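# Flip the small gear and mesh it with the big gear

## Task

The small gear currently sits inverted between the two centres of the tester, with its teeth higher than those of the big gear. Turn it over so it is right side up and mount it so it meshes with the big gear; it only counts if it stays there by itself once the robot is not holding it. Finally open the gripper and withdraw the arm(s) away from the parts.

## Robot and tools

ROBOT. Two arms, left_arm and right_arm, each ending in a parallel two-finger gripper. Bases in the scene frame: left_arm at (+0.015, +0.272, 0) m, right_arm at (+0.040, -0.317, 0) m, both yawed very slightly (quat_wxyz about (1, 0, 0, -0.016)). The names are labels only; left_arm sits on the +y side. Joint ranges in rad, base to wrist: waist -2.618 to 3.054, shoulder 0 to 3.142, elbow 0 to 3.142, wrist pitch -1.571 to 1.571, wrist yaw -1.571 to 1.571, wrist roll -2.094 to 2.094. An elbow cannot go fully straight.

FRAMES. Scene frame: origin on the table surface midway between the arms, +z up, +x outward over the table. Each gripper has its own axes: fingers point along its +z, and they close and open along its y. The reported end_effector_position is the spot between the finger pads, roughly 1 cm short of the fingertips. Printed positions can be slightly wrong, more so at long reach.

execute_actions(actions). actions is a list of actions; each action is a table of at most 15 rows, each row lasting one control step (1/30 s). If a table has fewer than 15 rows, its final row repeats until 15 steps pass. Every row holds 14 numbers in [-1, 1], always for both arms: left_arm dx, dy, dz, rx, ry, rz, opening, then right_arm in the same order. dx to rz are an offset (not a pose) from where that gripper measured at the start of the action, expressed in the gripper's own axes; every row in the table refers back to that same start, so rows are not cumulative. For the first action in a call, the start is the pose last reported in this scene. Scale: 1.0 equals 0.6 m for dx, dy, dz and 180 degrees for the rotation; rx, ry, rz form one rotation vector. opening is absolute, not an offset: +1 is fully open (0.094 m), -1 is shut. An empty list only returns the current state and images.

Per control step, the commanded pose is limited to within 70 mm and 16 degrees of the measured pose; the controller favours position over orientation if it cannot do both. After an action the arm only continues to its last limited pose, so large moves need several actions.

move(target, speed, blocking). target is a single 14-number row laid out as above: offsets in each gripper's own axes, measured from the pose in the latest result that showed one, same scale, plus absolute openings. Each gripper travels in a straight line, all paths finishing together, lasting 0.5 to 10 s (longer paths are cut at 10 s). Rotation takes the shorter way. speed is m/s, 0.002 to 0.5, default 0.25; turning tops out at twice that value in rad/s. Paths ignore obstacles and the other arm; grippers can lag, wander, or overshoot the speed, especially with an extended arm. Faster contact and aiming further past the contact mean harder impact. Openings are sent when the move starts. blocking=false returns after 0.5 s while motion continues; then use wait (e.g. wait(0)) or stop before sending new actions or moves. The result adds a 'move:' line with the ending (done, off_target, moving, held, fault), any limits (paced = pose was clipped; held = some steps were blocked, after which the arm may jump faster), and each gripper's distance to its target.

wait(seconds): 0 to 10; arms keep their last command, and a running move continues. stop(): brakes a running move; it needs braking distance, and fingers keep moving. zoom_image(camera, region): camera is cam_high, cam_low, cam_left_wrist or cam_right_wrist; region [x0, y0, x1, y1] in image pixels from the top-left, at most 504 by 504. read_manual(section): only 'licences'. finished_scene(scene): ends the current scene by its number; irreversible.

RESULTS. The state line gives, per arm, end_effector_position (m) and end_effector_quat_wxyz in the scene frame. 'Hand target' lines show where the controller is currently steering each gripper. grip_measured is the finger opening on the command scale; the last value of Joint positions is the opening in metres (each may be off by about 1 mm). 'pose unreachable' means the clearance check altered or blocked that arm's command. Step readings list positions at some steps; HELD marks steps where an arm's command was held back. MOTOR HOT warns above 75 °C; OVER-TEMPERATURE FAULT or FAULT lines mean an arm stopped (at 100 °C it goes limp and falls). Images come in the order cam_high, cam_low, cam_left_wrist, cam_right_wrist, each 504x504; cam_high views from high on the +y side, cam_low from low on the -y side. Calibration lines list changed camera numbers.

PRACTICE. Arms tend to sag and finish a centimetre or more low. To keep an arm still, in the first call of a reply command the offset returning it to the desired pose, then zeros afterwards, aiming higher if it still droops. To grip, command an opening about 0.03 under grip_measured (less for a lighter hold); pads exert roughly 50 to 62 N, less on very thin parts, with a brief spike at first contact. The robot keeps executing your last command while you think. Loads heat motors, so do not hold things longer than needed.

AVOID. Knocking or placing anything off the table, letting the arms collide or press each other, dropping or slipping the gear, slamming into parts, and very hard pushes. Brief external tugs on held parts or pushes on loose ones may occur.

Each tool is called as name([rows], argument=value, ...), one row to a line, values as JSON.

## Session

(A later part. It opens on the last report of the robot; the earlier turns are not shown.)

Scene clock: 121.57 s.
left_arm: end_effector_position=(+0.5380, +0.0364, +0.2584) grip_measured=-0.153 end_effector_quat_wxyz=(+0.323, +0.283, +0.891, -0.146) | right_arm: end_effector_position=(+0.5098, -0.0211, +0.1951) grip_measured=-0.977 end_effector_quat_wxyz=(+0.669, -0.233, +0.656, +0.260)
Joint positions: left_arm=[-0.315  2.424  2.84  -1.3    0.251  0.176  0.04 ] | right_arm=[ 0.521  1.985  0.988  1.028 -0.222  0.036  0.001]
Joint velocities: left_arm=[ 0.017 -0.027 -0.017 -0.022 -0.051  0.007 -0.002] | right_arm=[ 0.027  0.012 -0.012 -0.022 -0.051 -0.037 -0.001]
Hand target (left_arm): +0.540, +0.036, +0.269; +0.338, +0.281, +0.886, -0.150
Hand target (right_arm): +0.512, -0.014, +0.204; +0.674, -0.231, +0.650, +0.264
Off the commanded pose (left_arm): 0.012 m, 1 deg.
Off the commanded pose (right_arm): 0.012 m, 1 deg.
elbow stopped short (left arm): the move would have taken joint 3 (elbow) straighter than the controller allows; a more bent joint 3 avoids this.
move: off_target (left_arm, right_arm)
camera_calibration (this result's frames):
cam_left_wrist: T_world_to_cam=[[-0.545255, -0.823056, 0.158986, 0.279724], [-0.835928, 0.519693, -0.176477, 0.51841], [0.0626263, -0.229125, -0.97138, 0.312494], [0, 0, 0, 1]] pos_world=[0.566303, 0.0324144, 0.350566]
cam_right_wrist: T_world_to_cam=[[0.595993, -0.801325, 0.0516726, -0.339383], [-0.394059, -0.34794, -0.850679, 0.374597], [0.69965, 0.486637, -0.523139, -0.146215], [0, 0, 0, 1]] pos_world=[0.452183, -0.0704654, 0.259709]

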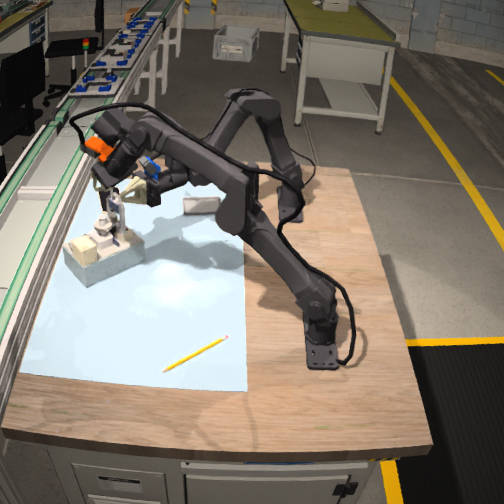

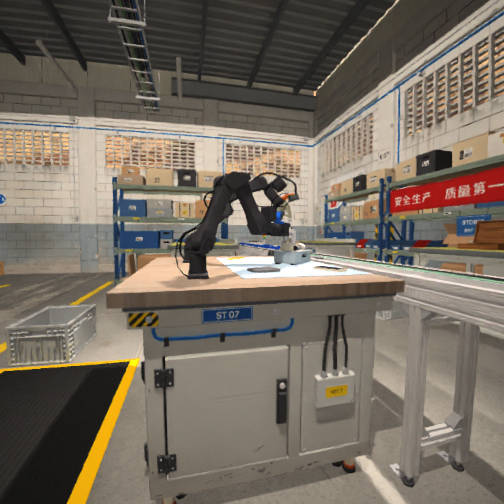

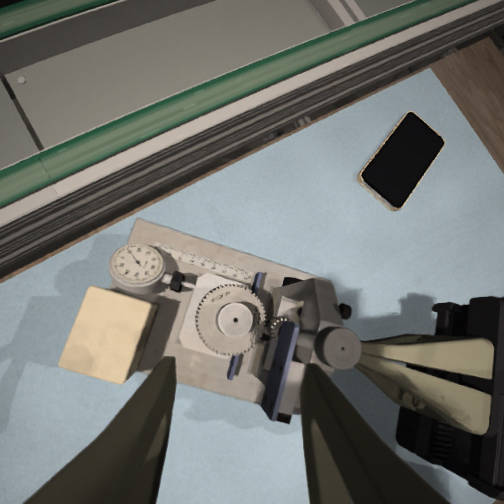

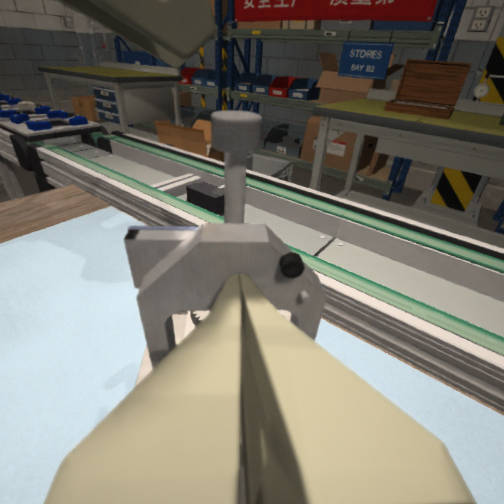

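Push forward, a bit lower.

move(target=[-0.008,0,-0.008,0,-0.005,0,-0.15,-0.005,0.006,0.035,0,-0.004,0,-1], speed=0.015)

zoom_image(camera="cam_left_wrist", region=[140,200,340,400])

Scene clock: 123.40 s.
left_arm: end_effector_position=(+0.5380, +0.0364, +0.2584) grip_measured=-0.153 end_effector_quat_wxyz=(+0.323, +0.283, +0.891, -0.146) | right_arm: end_effector_position=(+0.5132, -0.0198, +0.1838) grip_measured=-0.977 end_effector_quat_wxyz=(+0.662, -0.233, +0.664, +0.258)
Joint positions: left_arm=[-0.315  2.424  2.84  -1.3    0.251  0.176  0.04 ] | right_arm=[ 0.521  2.011  0.998  1.023 -0.22   0.036  0.001]
Joint velocities: left_arm=[ 0.022 -0.002  0.002 -0.007 -0.037 -0.022  0.001] | right_arm=[ 0.007  0.007  0.002 -0.037 -0.095 -0.007 -0.001]
Hand target (left_arm): +0.539, +0.037, +0.265; +0.331, +0.281, +0.888, -0.149
Hand target (right_arm): +0.521, -0.006, +0.199; +0.674, -0.231, +0.651, +0.262
Off the commanded pose (left_arm): 0.007 m, 1 deg.
Off the commanded pose (right_arm): 0.024 m, 2 deg.
move: off_target (right_arm)
camera_calibration (this result's frames):
cam_left_wrist: T_world_to_cam=[[-0.544993, -0.823182, 0.159233, 0.279523], [-0.836106, 0.519421, -0.176433, 0.518504], [0.0625275, -0.22929, -0.971348, 0.312545], [0, 0, 0, 1]] pos_world=[0.56632, 0.0324398, 0.350562]
cam_right_wrist: T_world_to_cam=[[0.59512, -0.802179, 0.0483925, -0.338697], [-0.4111, -0.355622, -0.839362, 0.373334], [0.690528, 0.479627, -0.541414, -0.147194], [0, 0, 0, 1]] pos_world=[0.456685, -0.0683312, 0.25006]

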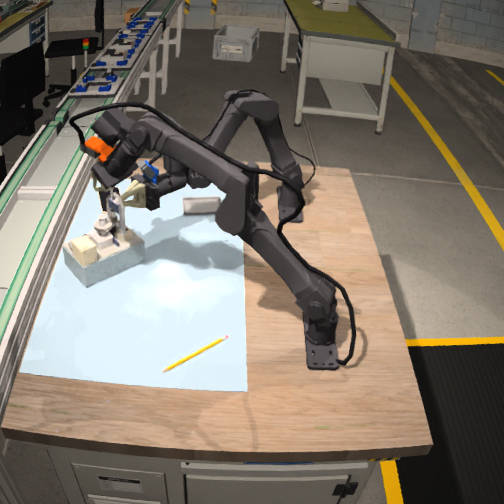

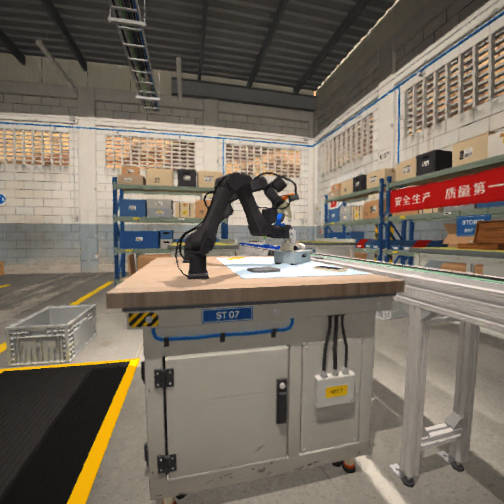

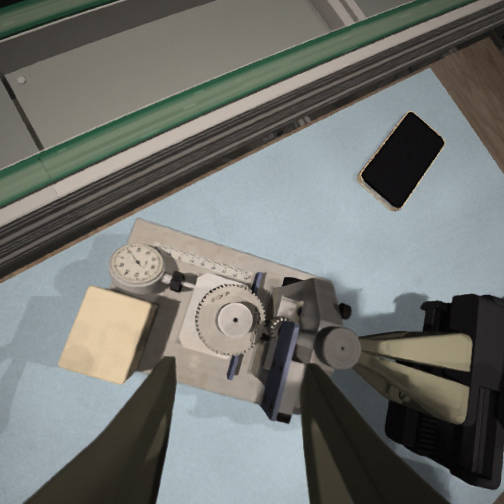

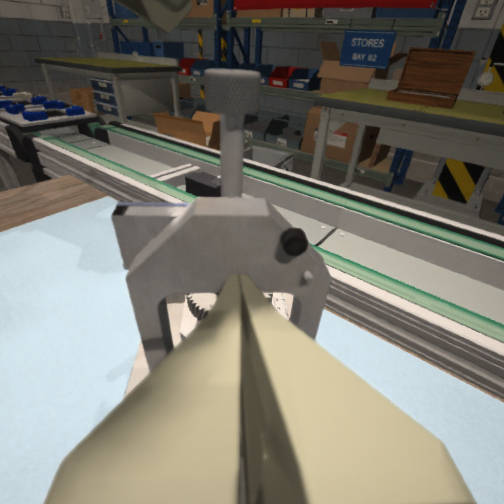

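Region (140, 200, 340, 400) of cam_left_wrist's 504x504 image, scaled by 2.520, with more detail than that image has.

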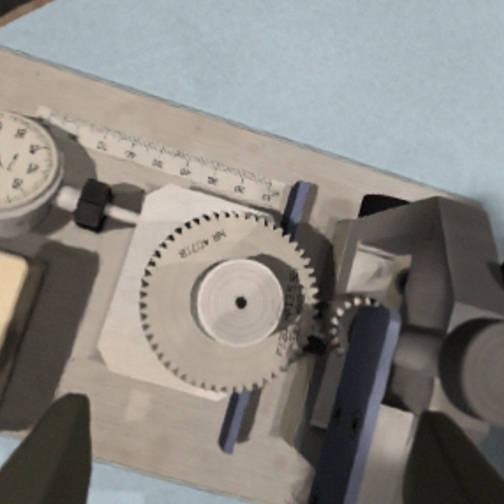

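execute_actions([
  [[-0.008,0,-0.008,0,-0.005,0,-0.15,-0.04,0.008,0.04,0,-0.01,0,-1]],
  [[-0.008,0,-0.008,0,-0.005,0,-0.15,-0.04,0.008,0.045,0,-0.01,0,-1]],
])

zoom_image(camera="cam_left_wrist", region=[140,200,340,400])

Scene clock: 124.67 s.
left_arm: end_effector_position=(+0.5380, +0.0364, +0.2584) grip_measured=-0.153 end_effector_quat_wxyz=(+0.323, +0.283, +0.891, -0.146) | right_arm: end_effector_position=(+0.5134, -0.0188, +0.1840) grip_measured=-0.977 end_effector_quat_wxyz=(+0.661, -0.235, +0.664, +0.259)
Joint positions: left_arm=[-0.315  2.424  2.84  -1.3    0.251  0.176  0.04 ] | right_arm=[ 0.521  2.011  1.003  1.016 -0.224  0.036  0.001]
Joint velocities: left_arm=[ 0.017 -0.007 -0.007  0.007  0.022 -0.037  0.001] | right_arm=[-0.022 -0.007  0.007 -0.037 -0.066 -0.037 -0.   ]
Hand target (left_arm): +0.539, +0.037, +0.265; +0.331, +0.281, +0.889, -0.149
Hand target (right_arm): +0.526, -0.001, +0.209; +0.672, -0.230, +0.653, +0.264
Off the commanded pose (left_arm): 0.007 m, 1 deg.
Off the commanded pose (right_arm): 0.036 m, 2 deg.
Step readings (end_effector_position; steps 1 to 15: 1st action; 16 to 30: 2nd action):
0: left_arm (+0.5380, +0.0364, +0.2584) | right_arm (+0.5132, -0.0198, +0.1838)
1: left_arm (+0.5380, +0.0364, +0.2584) | right_arm (+0.5135, -0.0194, +0.1845)
2: left_arm (+0.5380, +0.0364, +0.2584) | right_arm (+0.5133, -0.0191, +0.1838)
4: left_arm (+0.5380, +0.0364, +0.2584) | right_arm (+0.5133, -0.0191, +0.1838)
8: left_arm (+0.5380, +0.0364, +0.2584) | right_arm (+0.5133, -0.0191, +0.1838)
15: left_arm (+0.5380, +0.0364, +0.2584) | right_arm (+0.5133, -0.0191, +0.1838)
16: left_arm (+0.5380, +0.0364, +0.2584) | right_arm (+0.5135, -0.0189, +0.1842)
17: left_arm (+0.5380, +0.0364, +0.2584) | right_arm (+0.5134, -0.0188, +0.1840)
19: left_arm (+0.5380, +0.0364, +0.2584) | right_arm (+0.5134, -0.0188, +0.1840)
23: left_arm (+0.5380, +0.0364, +0.2584) | right_arm (+0.5134, -0.0188, +0.1840)
30: end_effector_position above
camera_calibration (this result's frames):
cam_left_wrist: T_world_to_cam=[[-0.544993, -0.823182, 0.159233, 0.279523], [-0.836106, 0.519421, -0.176433, 0.518504], [0.0625275, -0.22929, -0.971348, 0.312545], [0, 0, 0, 1]] pos_world=[0.56632, 0.0324398, 0.350562]
cam_right_wrist: T_world_to_cam=[[0.598593, -0.799612, 0.0480282, -0.339748], [-0.411564, -0.358429, -0.83794, 0.373834], [0.687242, 0.481819, -0.543645, -0.145571], [0, 0, 0, 1]] pos_world=[0.45727, -0.0675349, 0.25043]

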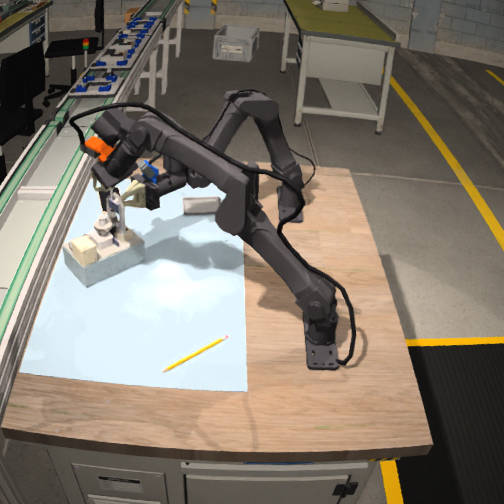

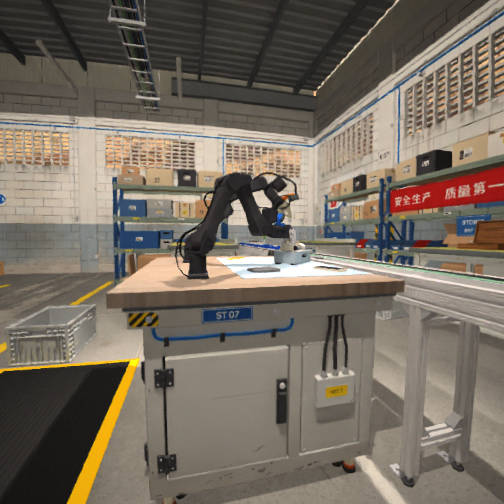

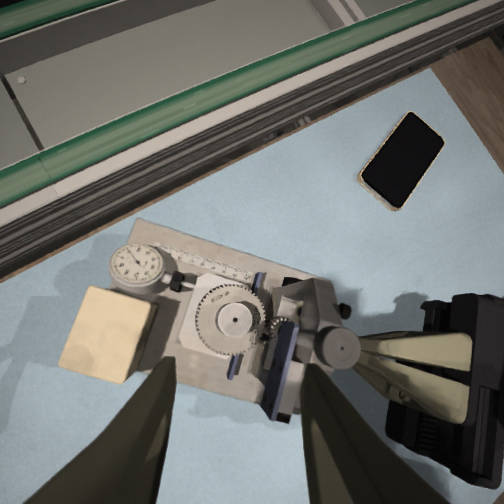

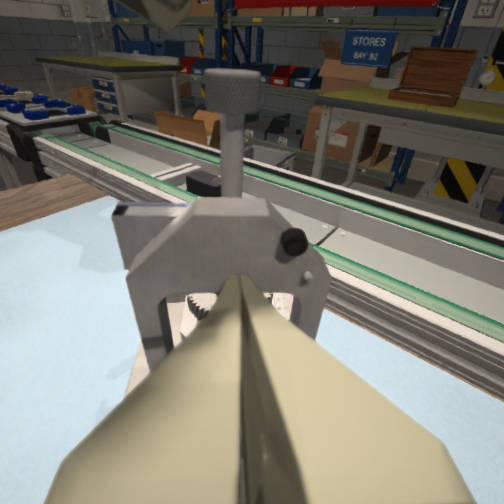

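Region (140, 200, 340, 400) of cam_left_wrist's 504x504 image, scaled by 2.520, with more detail than that image has.

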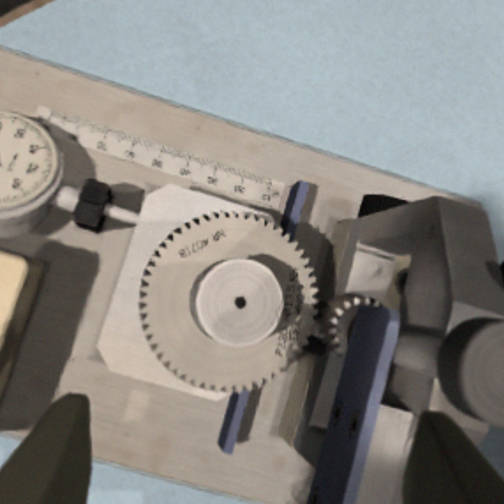

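It slides with friction. Push a bit harder.

execute_actions([
  [[-0.008,0,-0.008,0,-0.005,0,-0.15,-0.04,0.008,0.055,0,-0.01,0,-1]],
  [[-0.008,0,-0.008,0,-0.005,0,-0.15,-0.04,0.008,0.06,0,-0.01,0,-1]],
])

zoom_image(camera="cam_left_wrist", region=[140,200,340,400])

Scene clock: 125.80 s.
left_arm: end_effector_position=(+0.5380, +0.0364, +0.2584) grip_measured=-0.153 end_effector_quat_wxyz=(+0.323, +0.283, +0.891, -0.146) | right_arm: end_effector_position=(+0.5136, -0.0183, +0.1843) grip_measured=-0.978 end_effector_quat_wxyz=(+0.660, -0.236, +0.664, +0.260)
Joint positions: left_arm=[-0.315  2.424  2.84  -1.3    0.251  0.176  0.04 ] | right_arm=[ 0.521  2.011  1.006  1.012 -0.226  0.036  0.001]
Joint velocities: left_arm=[ 0.007  0.012  0.002  0.066 -0.051  0.007  0.   ] | right_arm=[-0.012  0.017 -0.027 -0.022 -0.051  0.037  0.001]
Hand target (left_arm): +0.539, +0.037, +0.265; +0.331, +0.281, +0.889, -0.149
Hand target (right_arm): +0.530, +0.004, +0.209; +0.672, -0.230, +0.652, +0.265
Off the commanded pose (left_arm): 0.007 m, 1 deg.
Off the commanded pose (right_arm): 0.043 m, 2 deg.
Step readings (end_effector_position; steps 1 to 15: 1st action; 16 to 30: 2nd action):
0: left_arm (+0.5380, +0.0364, +0.2584) | right_arm (+0.5134, -0.0188, +0.1840)
1: left_arm (+0.5380, +0.0364, +0.2584) | right_arm (+0.5136, -0.0187, +0.1844)
2: left_arm (+0.5380, +0.0364, +0.2584) | right_arm (+0.5135, -0.0185, +0.1842)
4: left_arm (+0.5380, +0.0364, +0.2584) | right_arm (+0.5135, -0.0185, +0.1842)
8: left_arm (+0.5380, +0.0364, +0.2584) | right_arm (+0.5135, -0.0185, +0.1842)
15: left_arm (+0.5380, +0.0364, +0.2584) | right_arm (+0.5135, -0.0185, +0.1842)
16: left_arm (+0.5380, +0.0364, +0.2584) | right_arm (+0.5136, -0.0184, +0.1844)
17: left_arm (+0.5380, +0.0364, +0.2584) | right_arm (+0.5136, -0.0183, +0.1843)
19: left_arm (+0.5380, +0.0364, +0.2584) | right_arm (+0.5136, -0.0183, +0.1843)
23: left_arm (+0.5380, +0.0364, +0.2584) | right_arm (+0.5136, -0.0183, +0.1843)
30: end_effector_position above
camera_calibration (this result's frames):
cam_left_wrist: T_world_to_cam=[[-0.544993, -0.823182, 0.159233, 0.279523], [-0.836106, 0.519421, -0.176433, 0.518504], [0.0625275, -0.22929, -0.971348, 0.312545], [0, 0, 0, 1]] pos_world=[0.56632, 0.0324398, 0.350562]
cam_right_wrist: T_world_to_cam=[[0.60047, -0.798213, 0.0478683, -0.340345], [-0.411582, -0.359834, -0.837329, 0.37422], [0.685592, 0.483089, -0.544599, -0.144786], [0, 0, 0, 1]] pos_world=[0.457654, -0.0670664, 0.250787]

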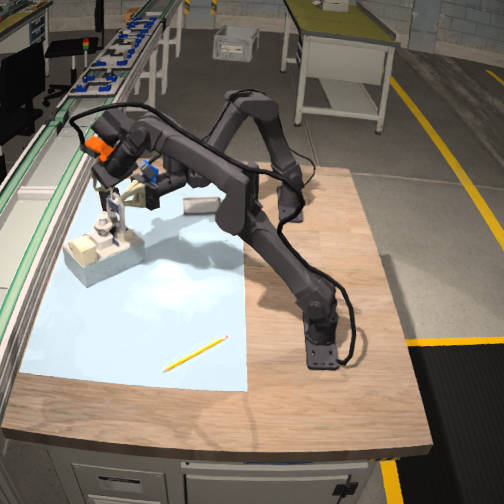

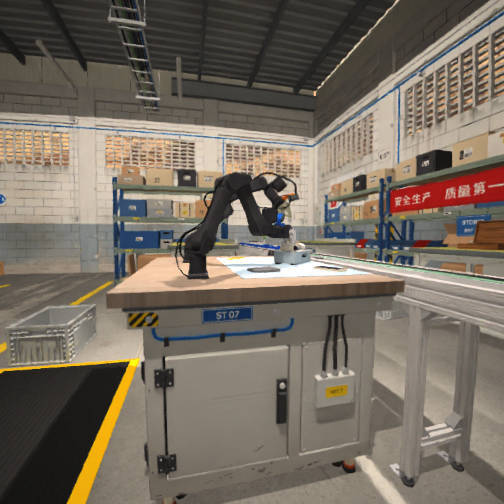

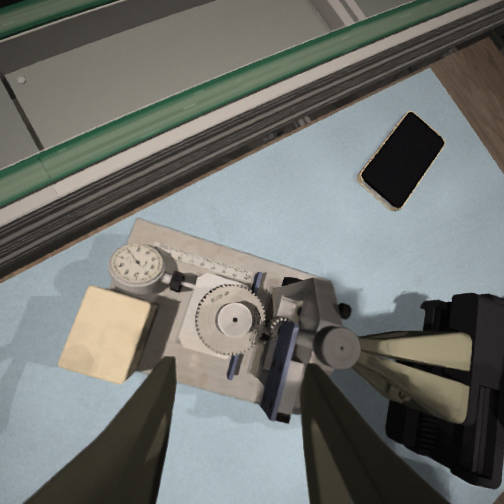

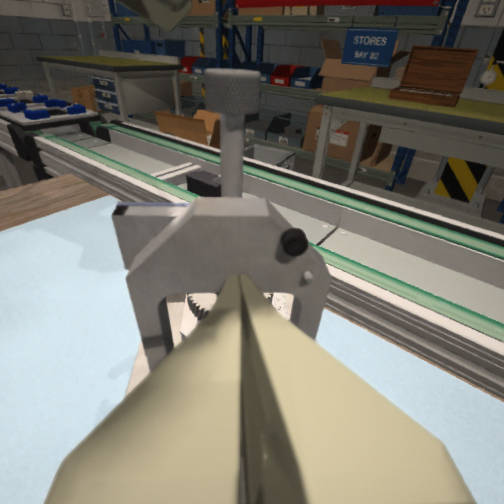

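Region (140, 200, 340, 400) of cam_left_wrist's 504x504 image, scaled by 2.520, with more detail than that image has.

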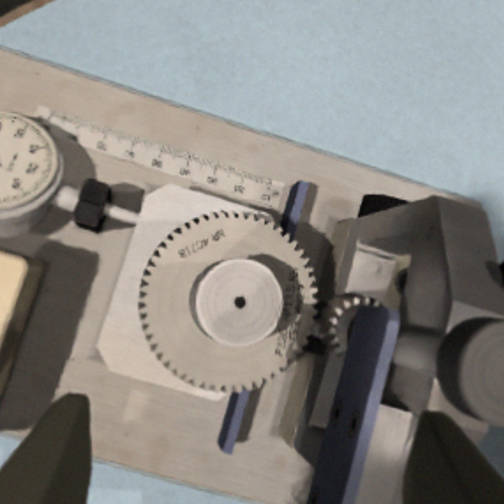

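execute_actions([
  [[-0.008,0,-0.008,0,-0.005,0,-0.15,-0.035,0.008,0.075,0,-0.01,0,-1]],
  [[-0.008,0,-0.008,0,-0.005,0,-0.15,-0.035,0.008,0.085,0,-0.01,0,-1]],
])

zoom_image(camera="cam_left_wrist", region=[140,200,340,400])

Scene clock: 127.00 s.
left_arm: end_effector_position=(+0.5380, +0.0364, +0.2584) grip_measured=-0.153 end_effector_quat_wxyz=(+0.323, +0.283, +0.891, -0.146) | right_arm: end_effector_position=(+0.5244, -0.0092, +0.1952) grip_measured=-0.978 end_effector_quat_wxyz=(+0.661, -0.241, +0.658, +0.267)
Joint positions: left_arm=[-0.315  2.424  2.84  -1.3    0.251  0.176  0.04 ] | right_arm=[ 0.52   2.032  1.083  0.965 -0.246  0.036  0.001]
Joint velocities: left_arm=[-0.002 -0.007 -0.017 -0.066  0.037  0.051 -0.001] | right_arm=[ 0.002 -0.012 -0.002  0.051  0.007 -0.022 -0.001]
Hand target (left_arm): +0.539, +0.037, +0.265; +0.331, +0.281, +0.889, -0.149
Hand target (right_arm): +0.543, +0.016, +0.208; +0.670, -0.232, +0.653, +0.266
Off the commanded pose (left_arm): 0.007 m, 1 deg.
Off the commanded pose (right_arm): 0.042 m, 1 deg.
Step readings (end_effector_position; steps 1 to 15: 1st action; 16 to 30: 2nd action):
0: left_arm (+0.5380, +0.0364, +0.2584) | right_arm (+0.5136, -0.0183, +0.1843)
1: left_arm (+0.5380, +0.0364, +0.2584) | right_arm (+0.5138, -0.0181, +0.1848)
2: left_arm (+0.5380, +0.0364, +0.2584) | right_arm (+0.5141, -0.0179, +0.1850)
4: left_arm (+0.5380, +0.0364, +0.2584) | right_arm (+0.5149, -0.0173, +0.1858)
8: left_arm (+0.5380, +0.0364, +0.2584) | right_arm (+0.5158, -0.0165, +0.1868)
15: left_arm (+0.5380, +0.0364, +0.2584) | right_arm (+0.5160, -0.0163, +0.1870)
16: left_arm (+0.5380, +0.0364, +0.2584) | right_arm (+0.5164, -0.0159, +0.1872)
17: left_arm (+0.5380, +0.0364, +0.2584) | right_arm (+0.5173, -0.0154, +0.1881)
19: left_arm (+0.5380, +0.0364, +0.2584) | right_arm (+0.5196, -0.0134, +0.1904)
23: left_arm (+0.5380, +0.0364, +0.2584) | right_arm (+0.5226, -0.0107, +0.1936)
30: end_effector_position above
camera_calibration (this result's frames):
cam_left_wrist: T_world_to_cam=[[-0.544993, -0.823182, 0.159233, 0.279523], [-0.836106, 0.519421, -0.176433, 0.518504], [0.0625275, -0.22929, -0.971348, 0.312545], [0, 0, 0, 1]] pos_world=[0.56632, 0.0324398, 0.350562]
cam_right_wrist: T_world_to_cam=[[0.614855, -0.787111, 0.049085, -0.347782], [-0.397238, -0.36287, -0.842928, 0.384607], [0.681289, 0.498781, -0.535782, -0.149938], [0, 0, 0, 1]] pos_world=[0.468767, -0.0593944, 0.260933]

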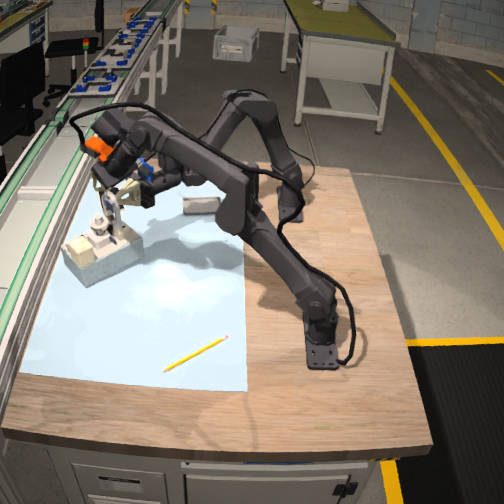

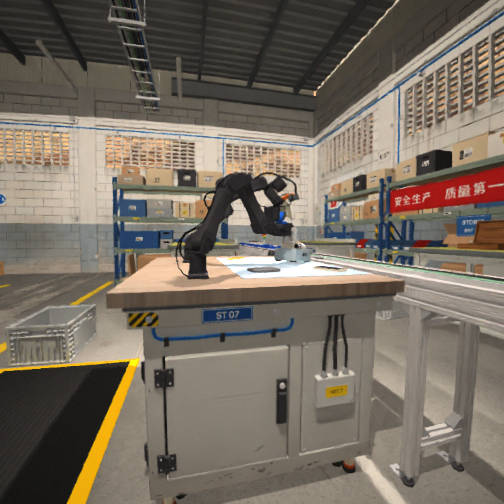

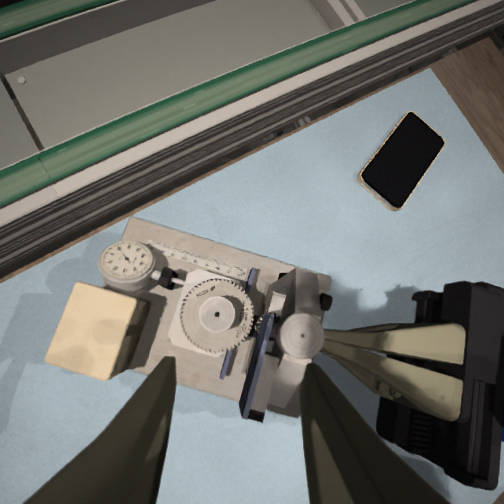

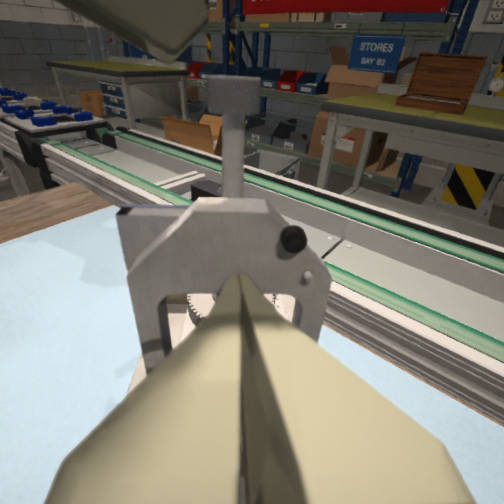

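Region (140, 200, 340, 400) of cam_left_wrist's 504x504 image, scaled by 2.520, with more detail than that image has.

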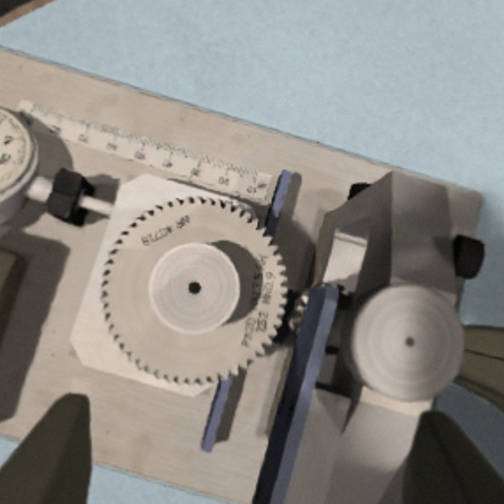

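The whole tester tips. Ease it back gently.

execute_actions([
  [[-0.008,0,-0.008,0,-0.005,0,-0.15,-0.02,0.008,0.045,0,-0.01,0,-1]],
  [[-0.008,0,-0.008,0,-0.005,0,-0.15,-0.02,0.008,0.04,0,-0.01,0,-1]],
  [[-0.008,0,-0.008,0,-0.005,0,-0.15,-0.02,0.008,0.035,0,-0.01,0,-1]],
])

Scene clock: 128.63 s.
left_arm: end_effector_position=(+0.5380, +0.0364, +0.2584) grip_measured=-0.153 end_effector_quat_wxyz=(+0.323, +0.283, +0.891, -0.146) | right_arm: end_effector_position=(+0.5139, -0.0193, +0.1844) grip_measured=-0.978 end_effector_quat_wxyz=(+0.644, -0.275, +0.648, +0.300)
Joint positions: left_arm=[-0.315  2.424  2.84  -1.3    0.251  0.176  0.04 ] | right_arm=[ 0.465  2.032  1.035  1.007 -0.404  0.039  0.001]
Joint velocities: left_arm=[ 0.002 -0.007 -0.012 -0.081  0.051 -0.037 -0.   ] | right_arm=[ 0.007 -0.002 -0.007 -0.007  0.11  -0.037 -0.   ]
Hand target (left_arm): +0.539, +0.037, +0.265; +0.331, +0.281, +0.889, -0.149
Hand target (right_arm): +0.525, +0.001, +0.202; +0.660, -0.260, +0.640, +0.296
Off the commanded pose (left_arm): 0.007 m, 1 deg.
Off the commanded pose (right_arm): 0.033 m, 3 deg.
Step readings (end_effector_position; steps 1 to 15: 1st action; 16 to 30: 2nd action; 31 to 45: 3rd action):
0: left_arm (+0.5380, +0.0364, +0.2584) | right_arm (+0.5245, -0.0091, +0.1954)
1: left_arm (+0.5380, +0.0364, +0.2584) | right_arm (+0.5246, -0.0093, +0.1956)
2: left_arm (+0.5380, +0.0364, +0.2584) | right_arm (+0.5245, -0.0095, +0.1956)
4: left_arm (+0.5380, +0.0364, +0.2584) | right_arm (+0.5243, -0.0098, +0.1956)
8: left_arm (+0.5380, +0.0364, +0.2584) | right_arm (+0.5239, -0.0100, +0.1953)
15: left_arm (+0.5380, +0.0364, +0.2584) | right_arm (+0.5236, -0.0101, +0.1951)
16: left_arm (+0.5380, +0.0364, +0.2584) | right_arm (+0.5235, -0.0105, +0.1946)
17: left_arm (+0.5380, +0.0364, +0.2584) | right_arm (+0.5231, -0.0107, +0.1941)
19: left_arm (+0.5380, +0.0364, +0.2584) | right_arm (+0.5220, -0.0119, +0.1925)
23: left_arm (+0.5380, +0.0364, +0.2584) | right_arm (+0.5200, -0.0137, +0.1904)
30: left_arm (+0.5380, +0.0364, +0.2584) | right_arm (+0.5187, -0.0146, +0.1893)
31: left_arm (+0.5380, +0.0364, +0.2584) | right_arm (+0.5184, -0.0153, +0.1888)
32: left_arm (+0.5380, +0.0364, +0.2584) | right_arm (+0.5175, -0.0159, +0.1879)
34: left_arm (+0.5380, +0.0364, +0.2584) | right_arm (+0.5150, -0.0183, +0.1848)
38: left_arm (+0.5380, +0.0364, +0.2584) | right_arm (+0.5139, -0.0193, +0.1844)
45: end_effector_position above
camera_calibration (this result's frames):
cam_left_wrist: T_world_to_cam=[[-0.544993, -0.823182, 0.159233, 0.279523], [-0.836106, 0.519421, -0.176433, 0.518504], [0.0625275, -0.22929, -0.971348, 0.312545], [0, 0, 0, 1]] pos_world=[0.56632, 0.0324398, 0.350562]
cam_right_wrist: T_world_to_cam=[[0.692854, -0.71955, 0.0469169, -0.387089], [-0.363321, -0.404562, -0.839242, 0.348781], [0.622857, 0.564426, -0.54173, -0.11119], [0, 0, 0, 1]] pos_world=[0.464171, -0.074668, 0.250637]

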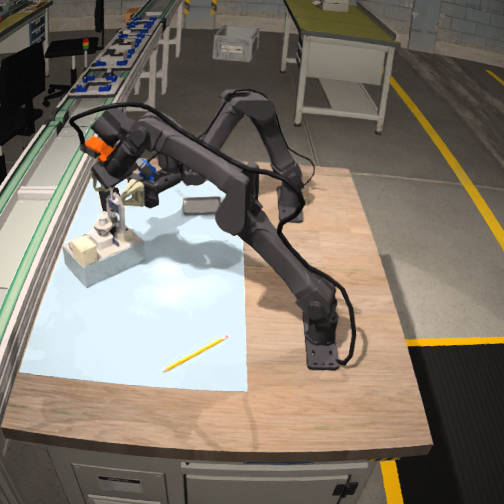

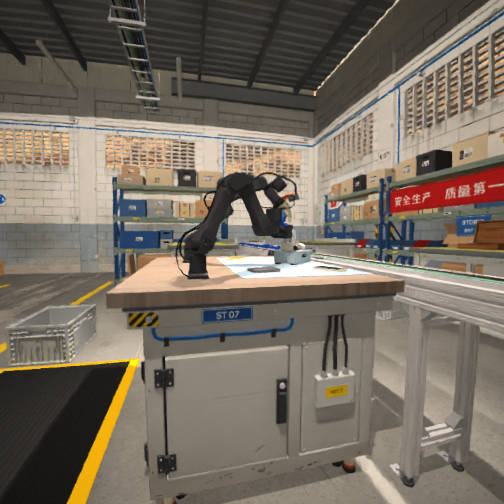

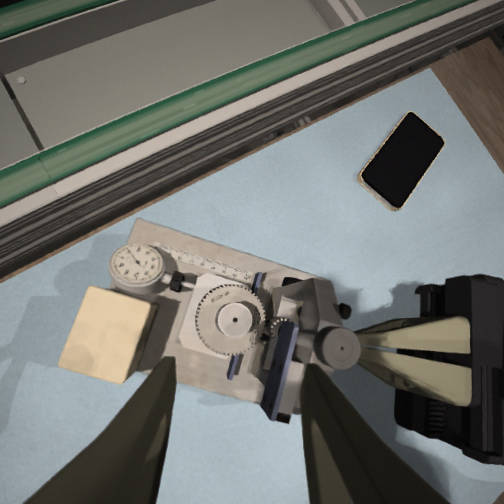

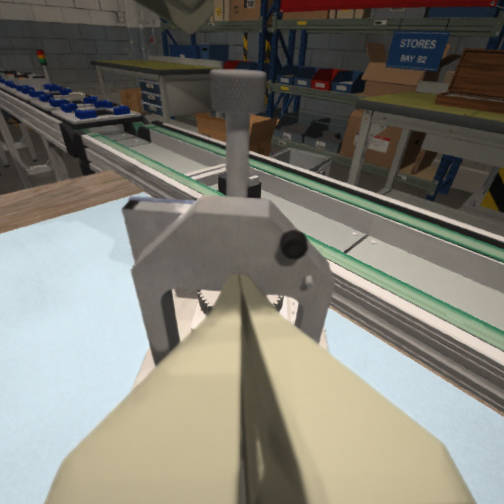

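move(target=[0.033,-0.005,0.089,0,-0.01,0,-0.36,-0.015,0,-0.12,0.03,-0.005,0,-1], speed=0.08)

Scene clock: 130.97 s.
left_arm: end_effector_position=(+0.5510, +0.0233, +0.1863) grip_measured=-0.358 end_effector_quat_wxyz=(+0.313, +0.277, +0.896, -0.147) | right_arm: end_effector_position=(+0.4666, -0.0653, +0.1841) grip_measured=-0.978 end_effector_quat_wxyz=(+0.651, -0.250, +0.661, +0.276)
Joint positions: left_arm=[-0.332  2.288  2.286 -0.898  0.239  0.151  0.03 ] | right_arm=[ 0.436  1.83   0.739  1.091 -0.358  0.039  0.001]
Joint velocities: left_arm=[-0.007 -0.007 -0.017 -0.022 -0.022 -0.066 -0.001] | right_arm=[ 0.007 -0.012  0.002 -0.051 -0.022  0.007 -0.001]
Hand target (left_arm): +0.550, +0.017, +0.206; +0.337, +0.280, +0.886, -0.151
Hand target (right_arm): +0.466, -0.073, +0.193; +0.661, -0.242, +0.656, +0.271
Off the commanded pose (left_arm): 0.020 m, 3 deg.
Off the commanded pose (right_arm): 0.012 m, 2 deg.
move: off_target (left_arm, right_arm)
camera_calibration (this result's frames):
cam_left_wrist: T_world_to_cam=[[-0.533525, -0.828586, 0.169696, 0.279177], [-0.844712, 0.511913, -0.156226, 0.524518], [0.0425774, -0.226694, -0.973035, 0.249906], [0, 0, 0, 1]] pos_world=[0.581374, 0.0194675, 0.277736]
cam_right_wrist: T_world_to_cam=[[0.637326, -0.769369, 0.0434331, -0.364152], [-0.401036, -0.379282, -0.833856, 0.330976], [0.658016, 0.51402, -0.55027, -0.0740532], [0, 0, 0, 1]] pos_world=[0.413545, -0.11657, 0.251053]

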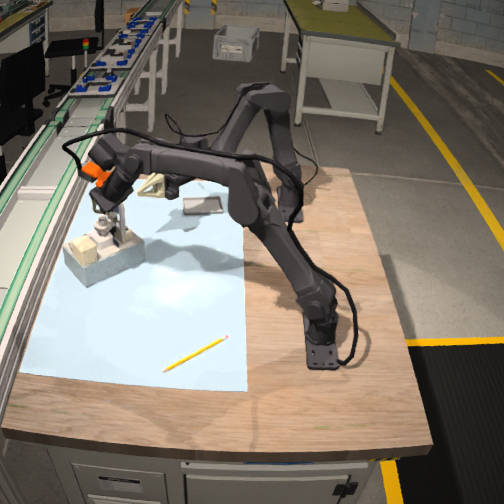

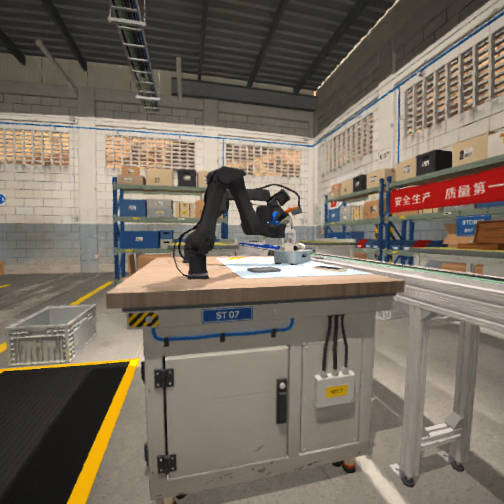

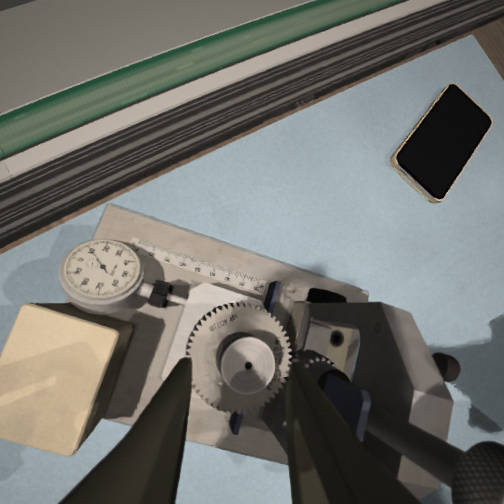

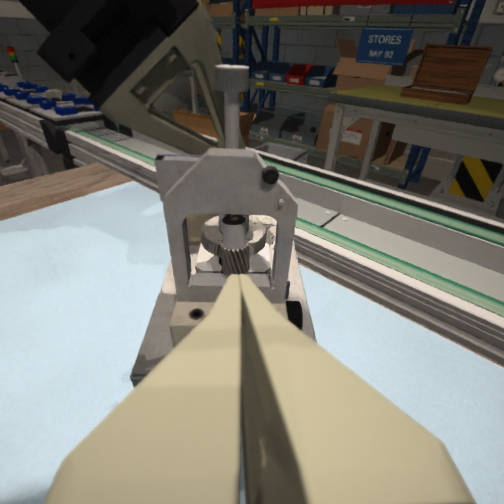

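move(target=[0.036,0.035,0.032,0,-0.01,0,-1,-0.01,0,0,0,-0.005,0,-1], speed=0.05)

Scene clock: 132.73 s.
left_arm: end_effector_position=(+0.5569, +0.0381, +0.1417) grip_measured=-0.979 end_effector_quat_wxyz=(+0.310, +0.273, +0.899, -0.147) | right_arm: end_effector_position=(+0.4667, -0.0653, +0.1841) grip_measured=-0.978 end_effector_quat_wxyz=(+0.651, -0.250, +0.661, +0.276)
Joint positions: left_arm=[-0.3    2.263  2.069 -0.717  0.257  0.168  0.001] | right_arm=[ 0.436  1.83   0.739  1.091 -0.357  0.039  0.001]
Joint velocities: left_arm=[ 0.002  0.007 -0.002  0.007 -0.037 -0.022  0.   ] | right_arm=[ 0.007 -0.022  0.012 -0.051  0.066  0.007 -0.   ]
Hand target (left_arm): +0.559, +0.040, +0.156; +0.327, +0.275, +0.892, -0.151
Hand target (right_arm): +0.467, -0.065, +0.190; +0.656, -0.248, +0.656, +0.278
Off the commanded pose (left_arm): 0.015 m, 2 deg.
Off the commanded pose (right_arm): 0.006 m, 1 deg.
move: off_target (left_arm)
camera_calibration (this result's frames):
cam_left_wrist: T_world_to_cam=[[-0.524744, -0.833132, 0.17474, 0.296743], [-0.850458, 0.504177, -0.15009, 0.517658], [0.0369452, -0.227368, -0.973108, 0.212775], [0, 0, 0, 1]] pos_world=[0.588099, 0.0346133, 0.232896]
cam_right_wrist: T_world_to_cam=[[0.637033, -0.769612, 0.0434331, -0.364099], [-0.40118, -0.379129, -0.833856, 0.331054], [0.658212, 0.513769, -0.55027, -0.0741667], [0, 0, 0, 1]] pos_world=[0.413573, -0.116599, 0.251053]

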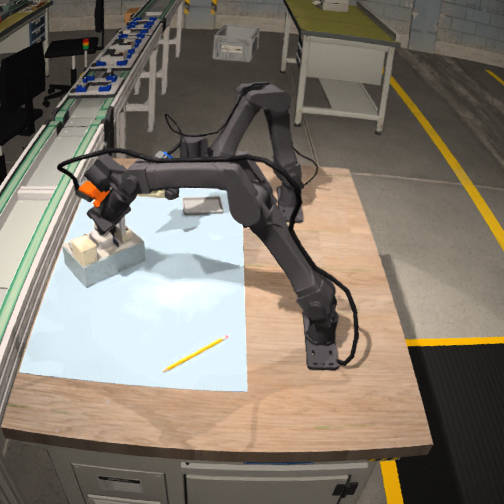

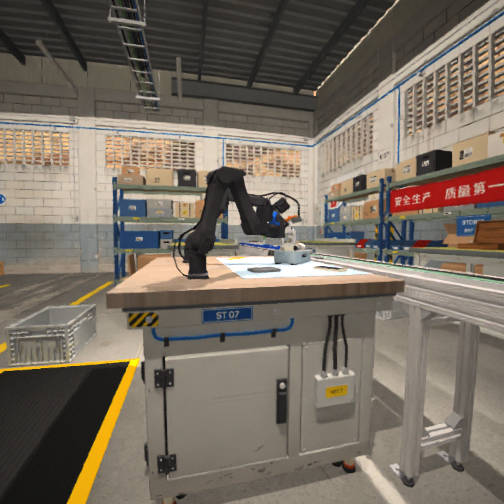

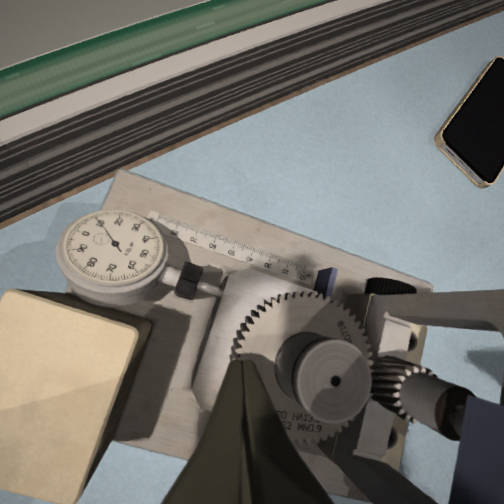

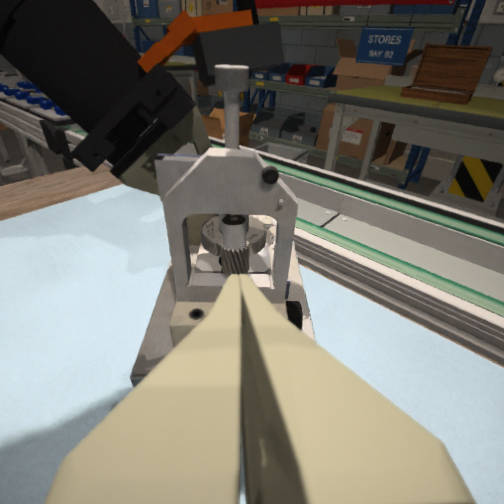

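zoom_image(camera="cam_left_wrist", region=[280,280,480,480])

Region (280, 280, 480, 480) of cam_left_wrist's 504x504 image, scaled by 2.520, with more detail than that image has.

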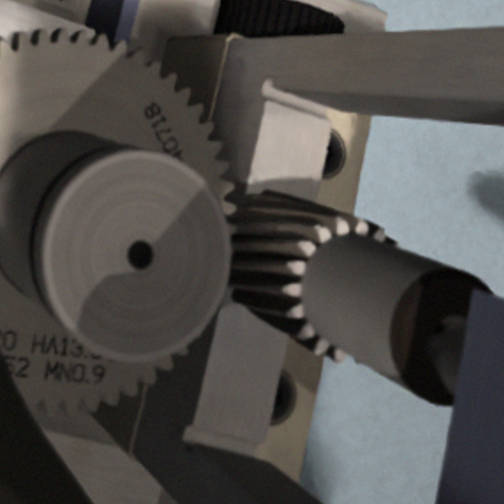

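Likely meshed now. Lift left to verify from above.

move(target=[-0.06,0.0,-0.13,0,-0.01,0,-1,-0.01,0,0,0,-0.005,0,-1], speed=0.1)

zoom_image(camera="cam_left_wrist", region=[150,180,390,420])

Scene clock: 134.40 s.
left_arm: end_effector_position=(+0.5426, +0.0563, +0.2009) grip_measured=-0.979 end_effector_quat_wxyz=(+0.304, +0.268, +0.902, -0.147) | right_arm: end_effector_position=(+0.4667, -0.0653, +0.1841) grip_measured=-0.978 end_effector_quat_wxyz=(+0.651, -0.250, +0.661, +0.276)
Joint positions: left_arm=[-0.274  2.223  2.248 -0.953  0.271  0.181  0.001] | right_arm=[ 0.436  1.83   0.739  1.091 -0.357  0.039  0.001]
Joint velocities: left_arm=[-0.007  0.002  0.012  0.037 -0.051  0.007 -0.   ] | right_arm=[-0.007  0.007 -0.012  0.007  0.007 -0.007 -0.   ]
Hand target (left_arm): +0.543, +0.059, +0.223; +0.324, +0.270, +0.894, -0.151
Hand target (right_arm): +0.467, -0.065, +0.190; +0.656, -0.248, +0.656, +0.278
Off the commanded pose (left_arm): 0.023 m, 3 deg.
Off the commanded pose (right_arm): 0.006 m, 1 deg.
move: off_target (left_arm)
camera_calibration (this result's frames):
cam_left_wrist: T_world_to_cam=[[-0.515756, -0.83733, 0.181312, 0.288102], [-0.856364, 0.497627, -0.137871, 0.506276], [0.0252179, -0.226377, -0.973713, 0.281541], [0, 0, 0, 1]] pos_world=[0.575047, 0.0530347, 0.291704]
cam_right_wrist: T_world_to_cam=[[0.637033, -0.769612, 0.0434331, -0.364099], [-0.40118, -0.379129, -0.833856, 0.331054], [0.658212, 0.513769, -0.55027, -0.0741667], [0, 0, 0, 1]] pos_world=[0.413573, -0.116599, 0.251053]

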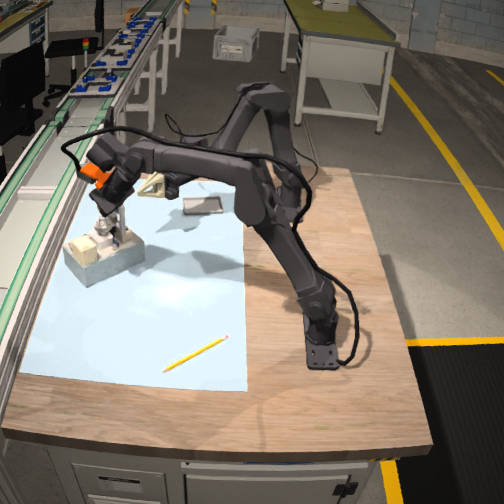

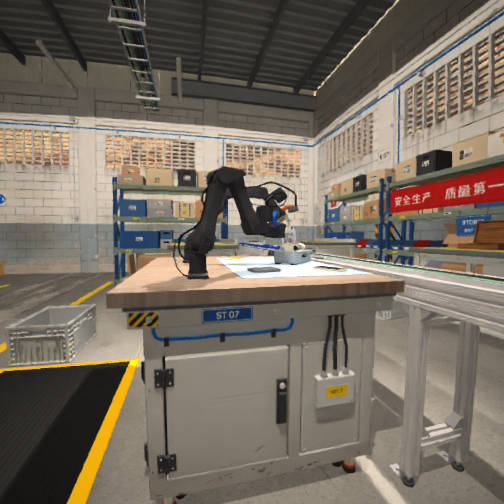

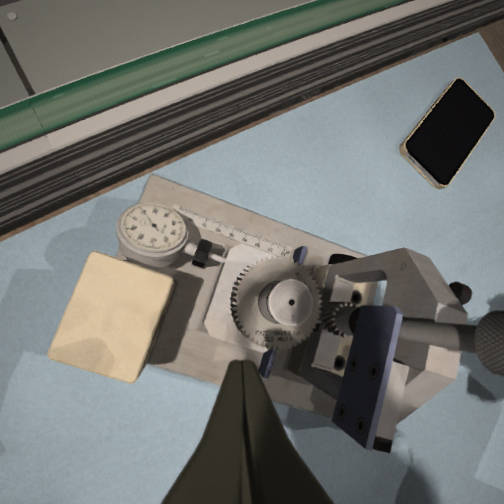

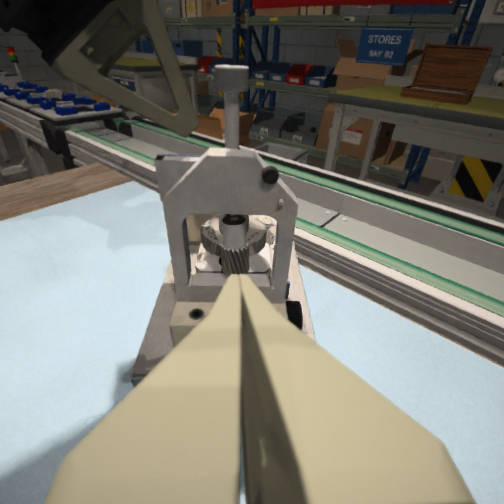

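Region (150, 180, 390, 420) of cam_left_wrist's 504x504 image, scaled by 2.100, with more detail than that image has.

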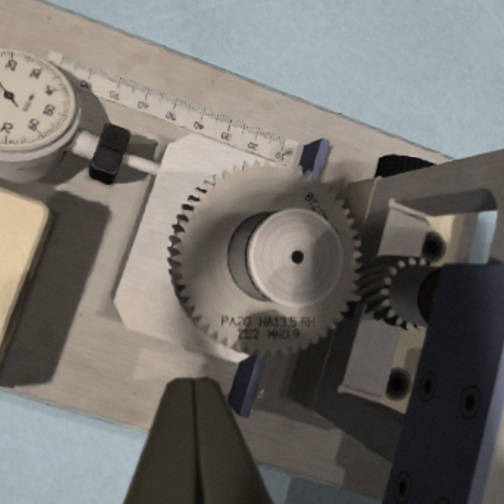

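move(target=[0.033,0.005,0.098,0,-0.012,0,-1,-0.01,0,0,0,-0.005,0,-1], speed=0.06)

Scene clock: 136.13 s.
left_arm: end_effector_position=(+0.5566, +0.0463, +0.1371) grip_measured=-0.979 end_effector_quat_wxyz=(+0.309, +0.262, +0.902, -0.150) | right_arm: end_effector_position=(+0.4667, -0.0653, +0.1841) grip_measured=-0.978 end_effector_quat_wxyz=(+0.651, -0.250, +0.661, +0.276)
Joint positions: left_arm=[-0.284  2.249  2.027 -0.693  0.266  0.158  0.001] | right_arm=[ 0.436  1.83   0.739  1.091 -0.357  0.039  0.001]
Joint velocities: left_arm=[-0.002  0.002 -0.012 -0.051 -0.037 -0.007  0.001] | right_arm=[ 0.007 -0.017 -0.007 -0.037 -0.022 -0.051 -0.   ]
Hand target (left_arm): +0.559, +0.040, +0.143; +0.322, +0.265, +0.896, -0.152
Hand target (right_arm): +0.467, -0.065, +0.190; +0.656, -0.248, +0.656, +0.278
Off the commanded pose (left_arm): 0.008 m, 2 deg.
Off the commanded pose (right_arm): 0.006 m, 1 deg.
move: done
camera_calibration (this result's frames):
cam_left_wrist: T_world_to_cam=[[-0.508207, -0.840325, 0.188624, 0.29337], [-0.860661, 0.487541, -0.146857, 0.51855], [0.0314456, -0.236975, -0.971007, 0.213401], [0, 0, 0, 1]] pos_world=[0.588678, 0.0442826, 0.22803]
cam_right_wrist: T_world_to_cam=[[0.637033, -0.769612, 0.0434331, -0.364099], [-0.40118, -0.379129, -0.833856, 0.331054], [0.658212, 0.513769, -0.55027, -0.0741667], [0, 0, 0, 1]] pos_world=[0.413573, -0.116599, 0.251053]

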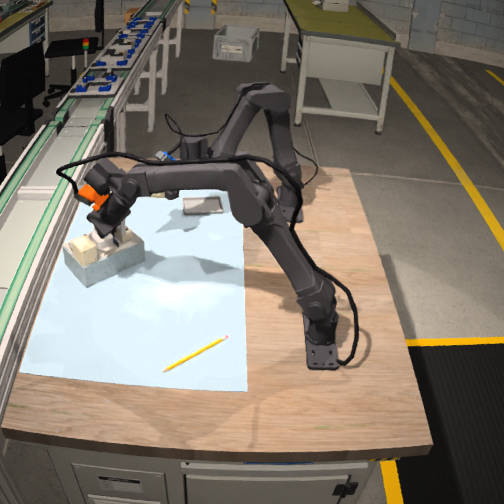

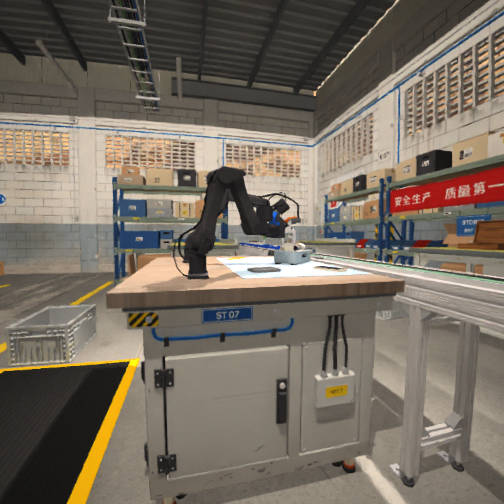

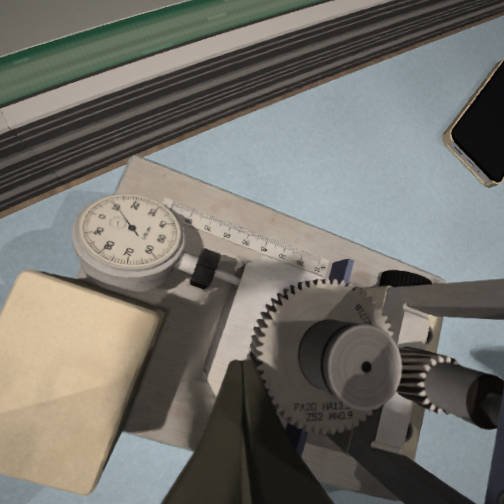

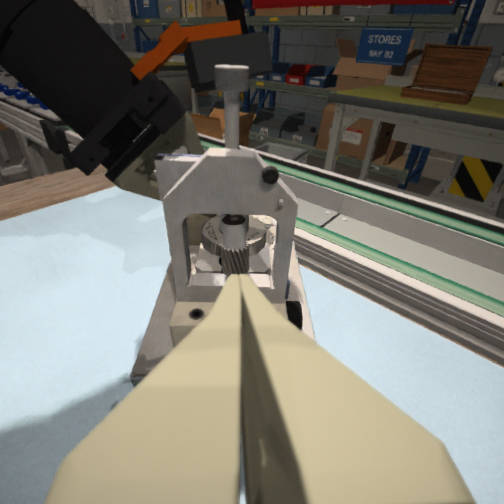

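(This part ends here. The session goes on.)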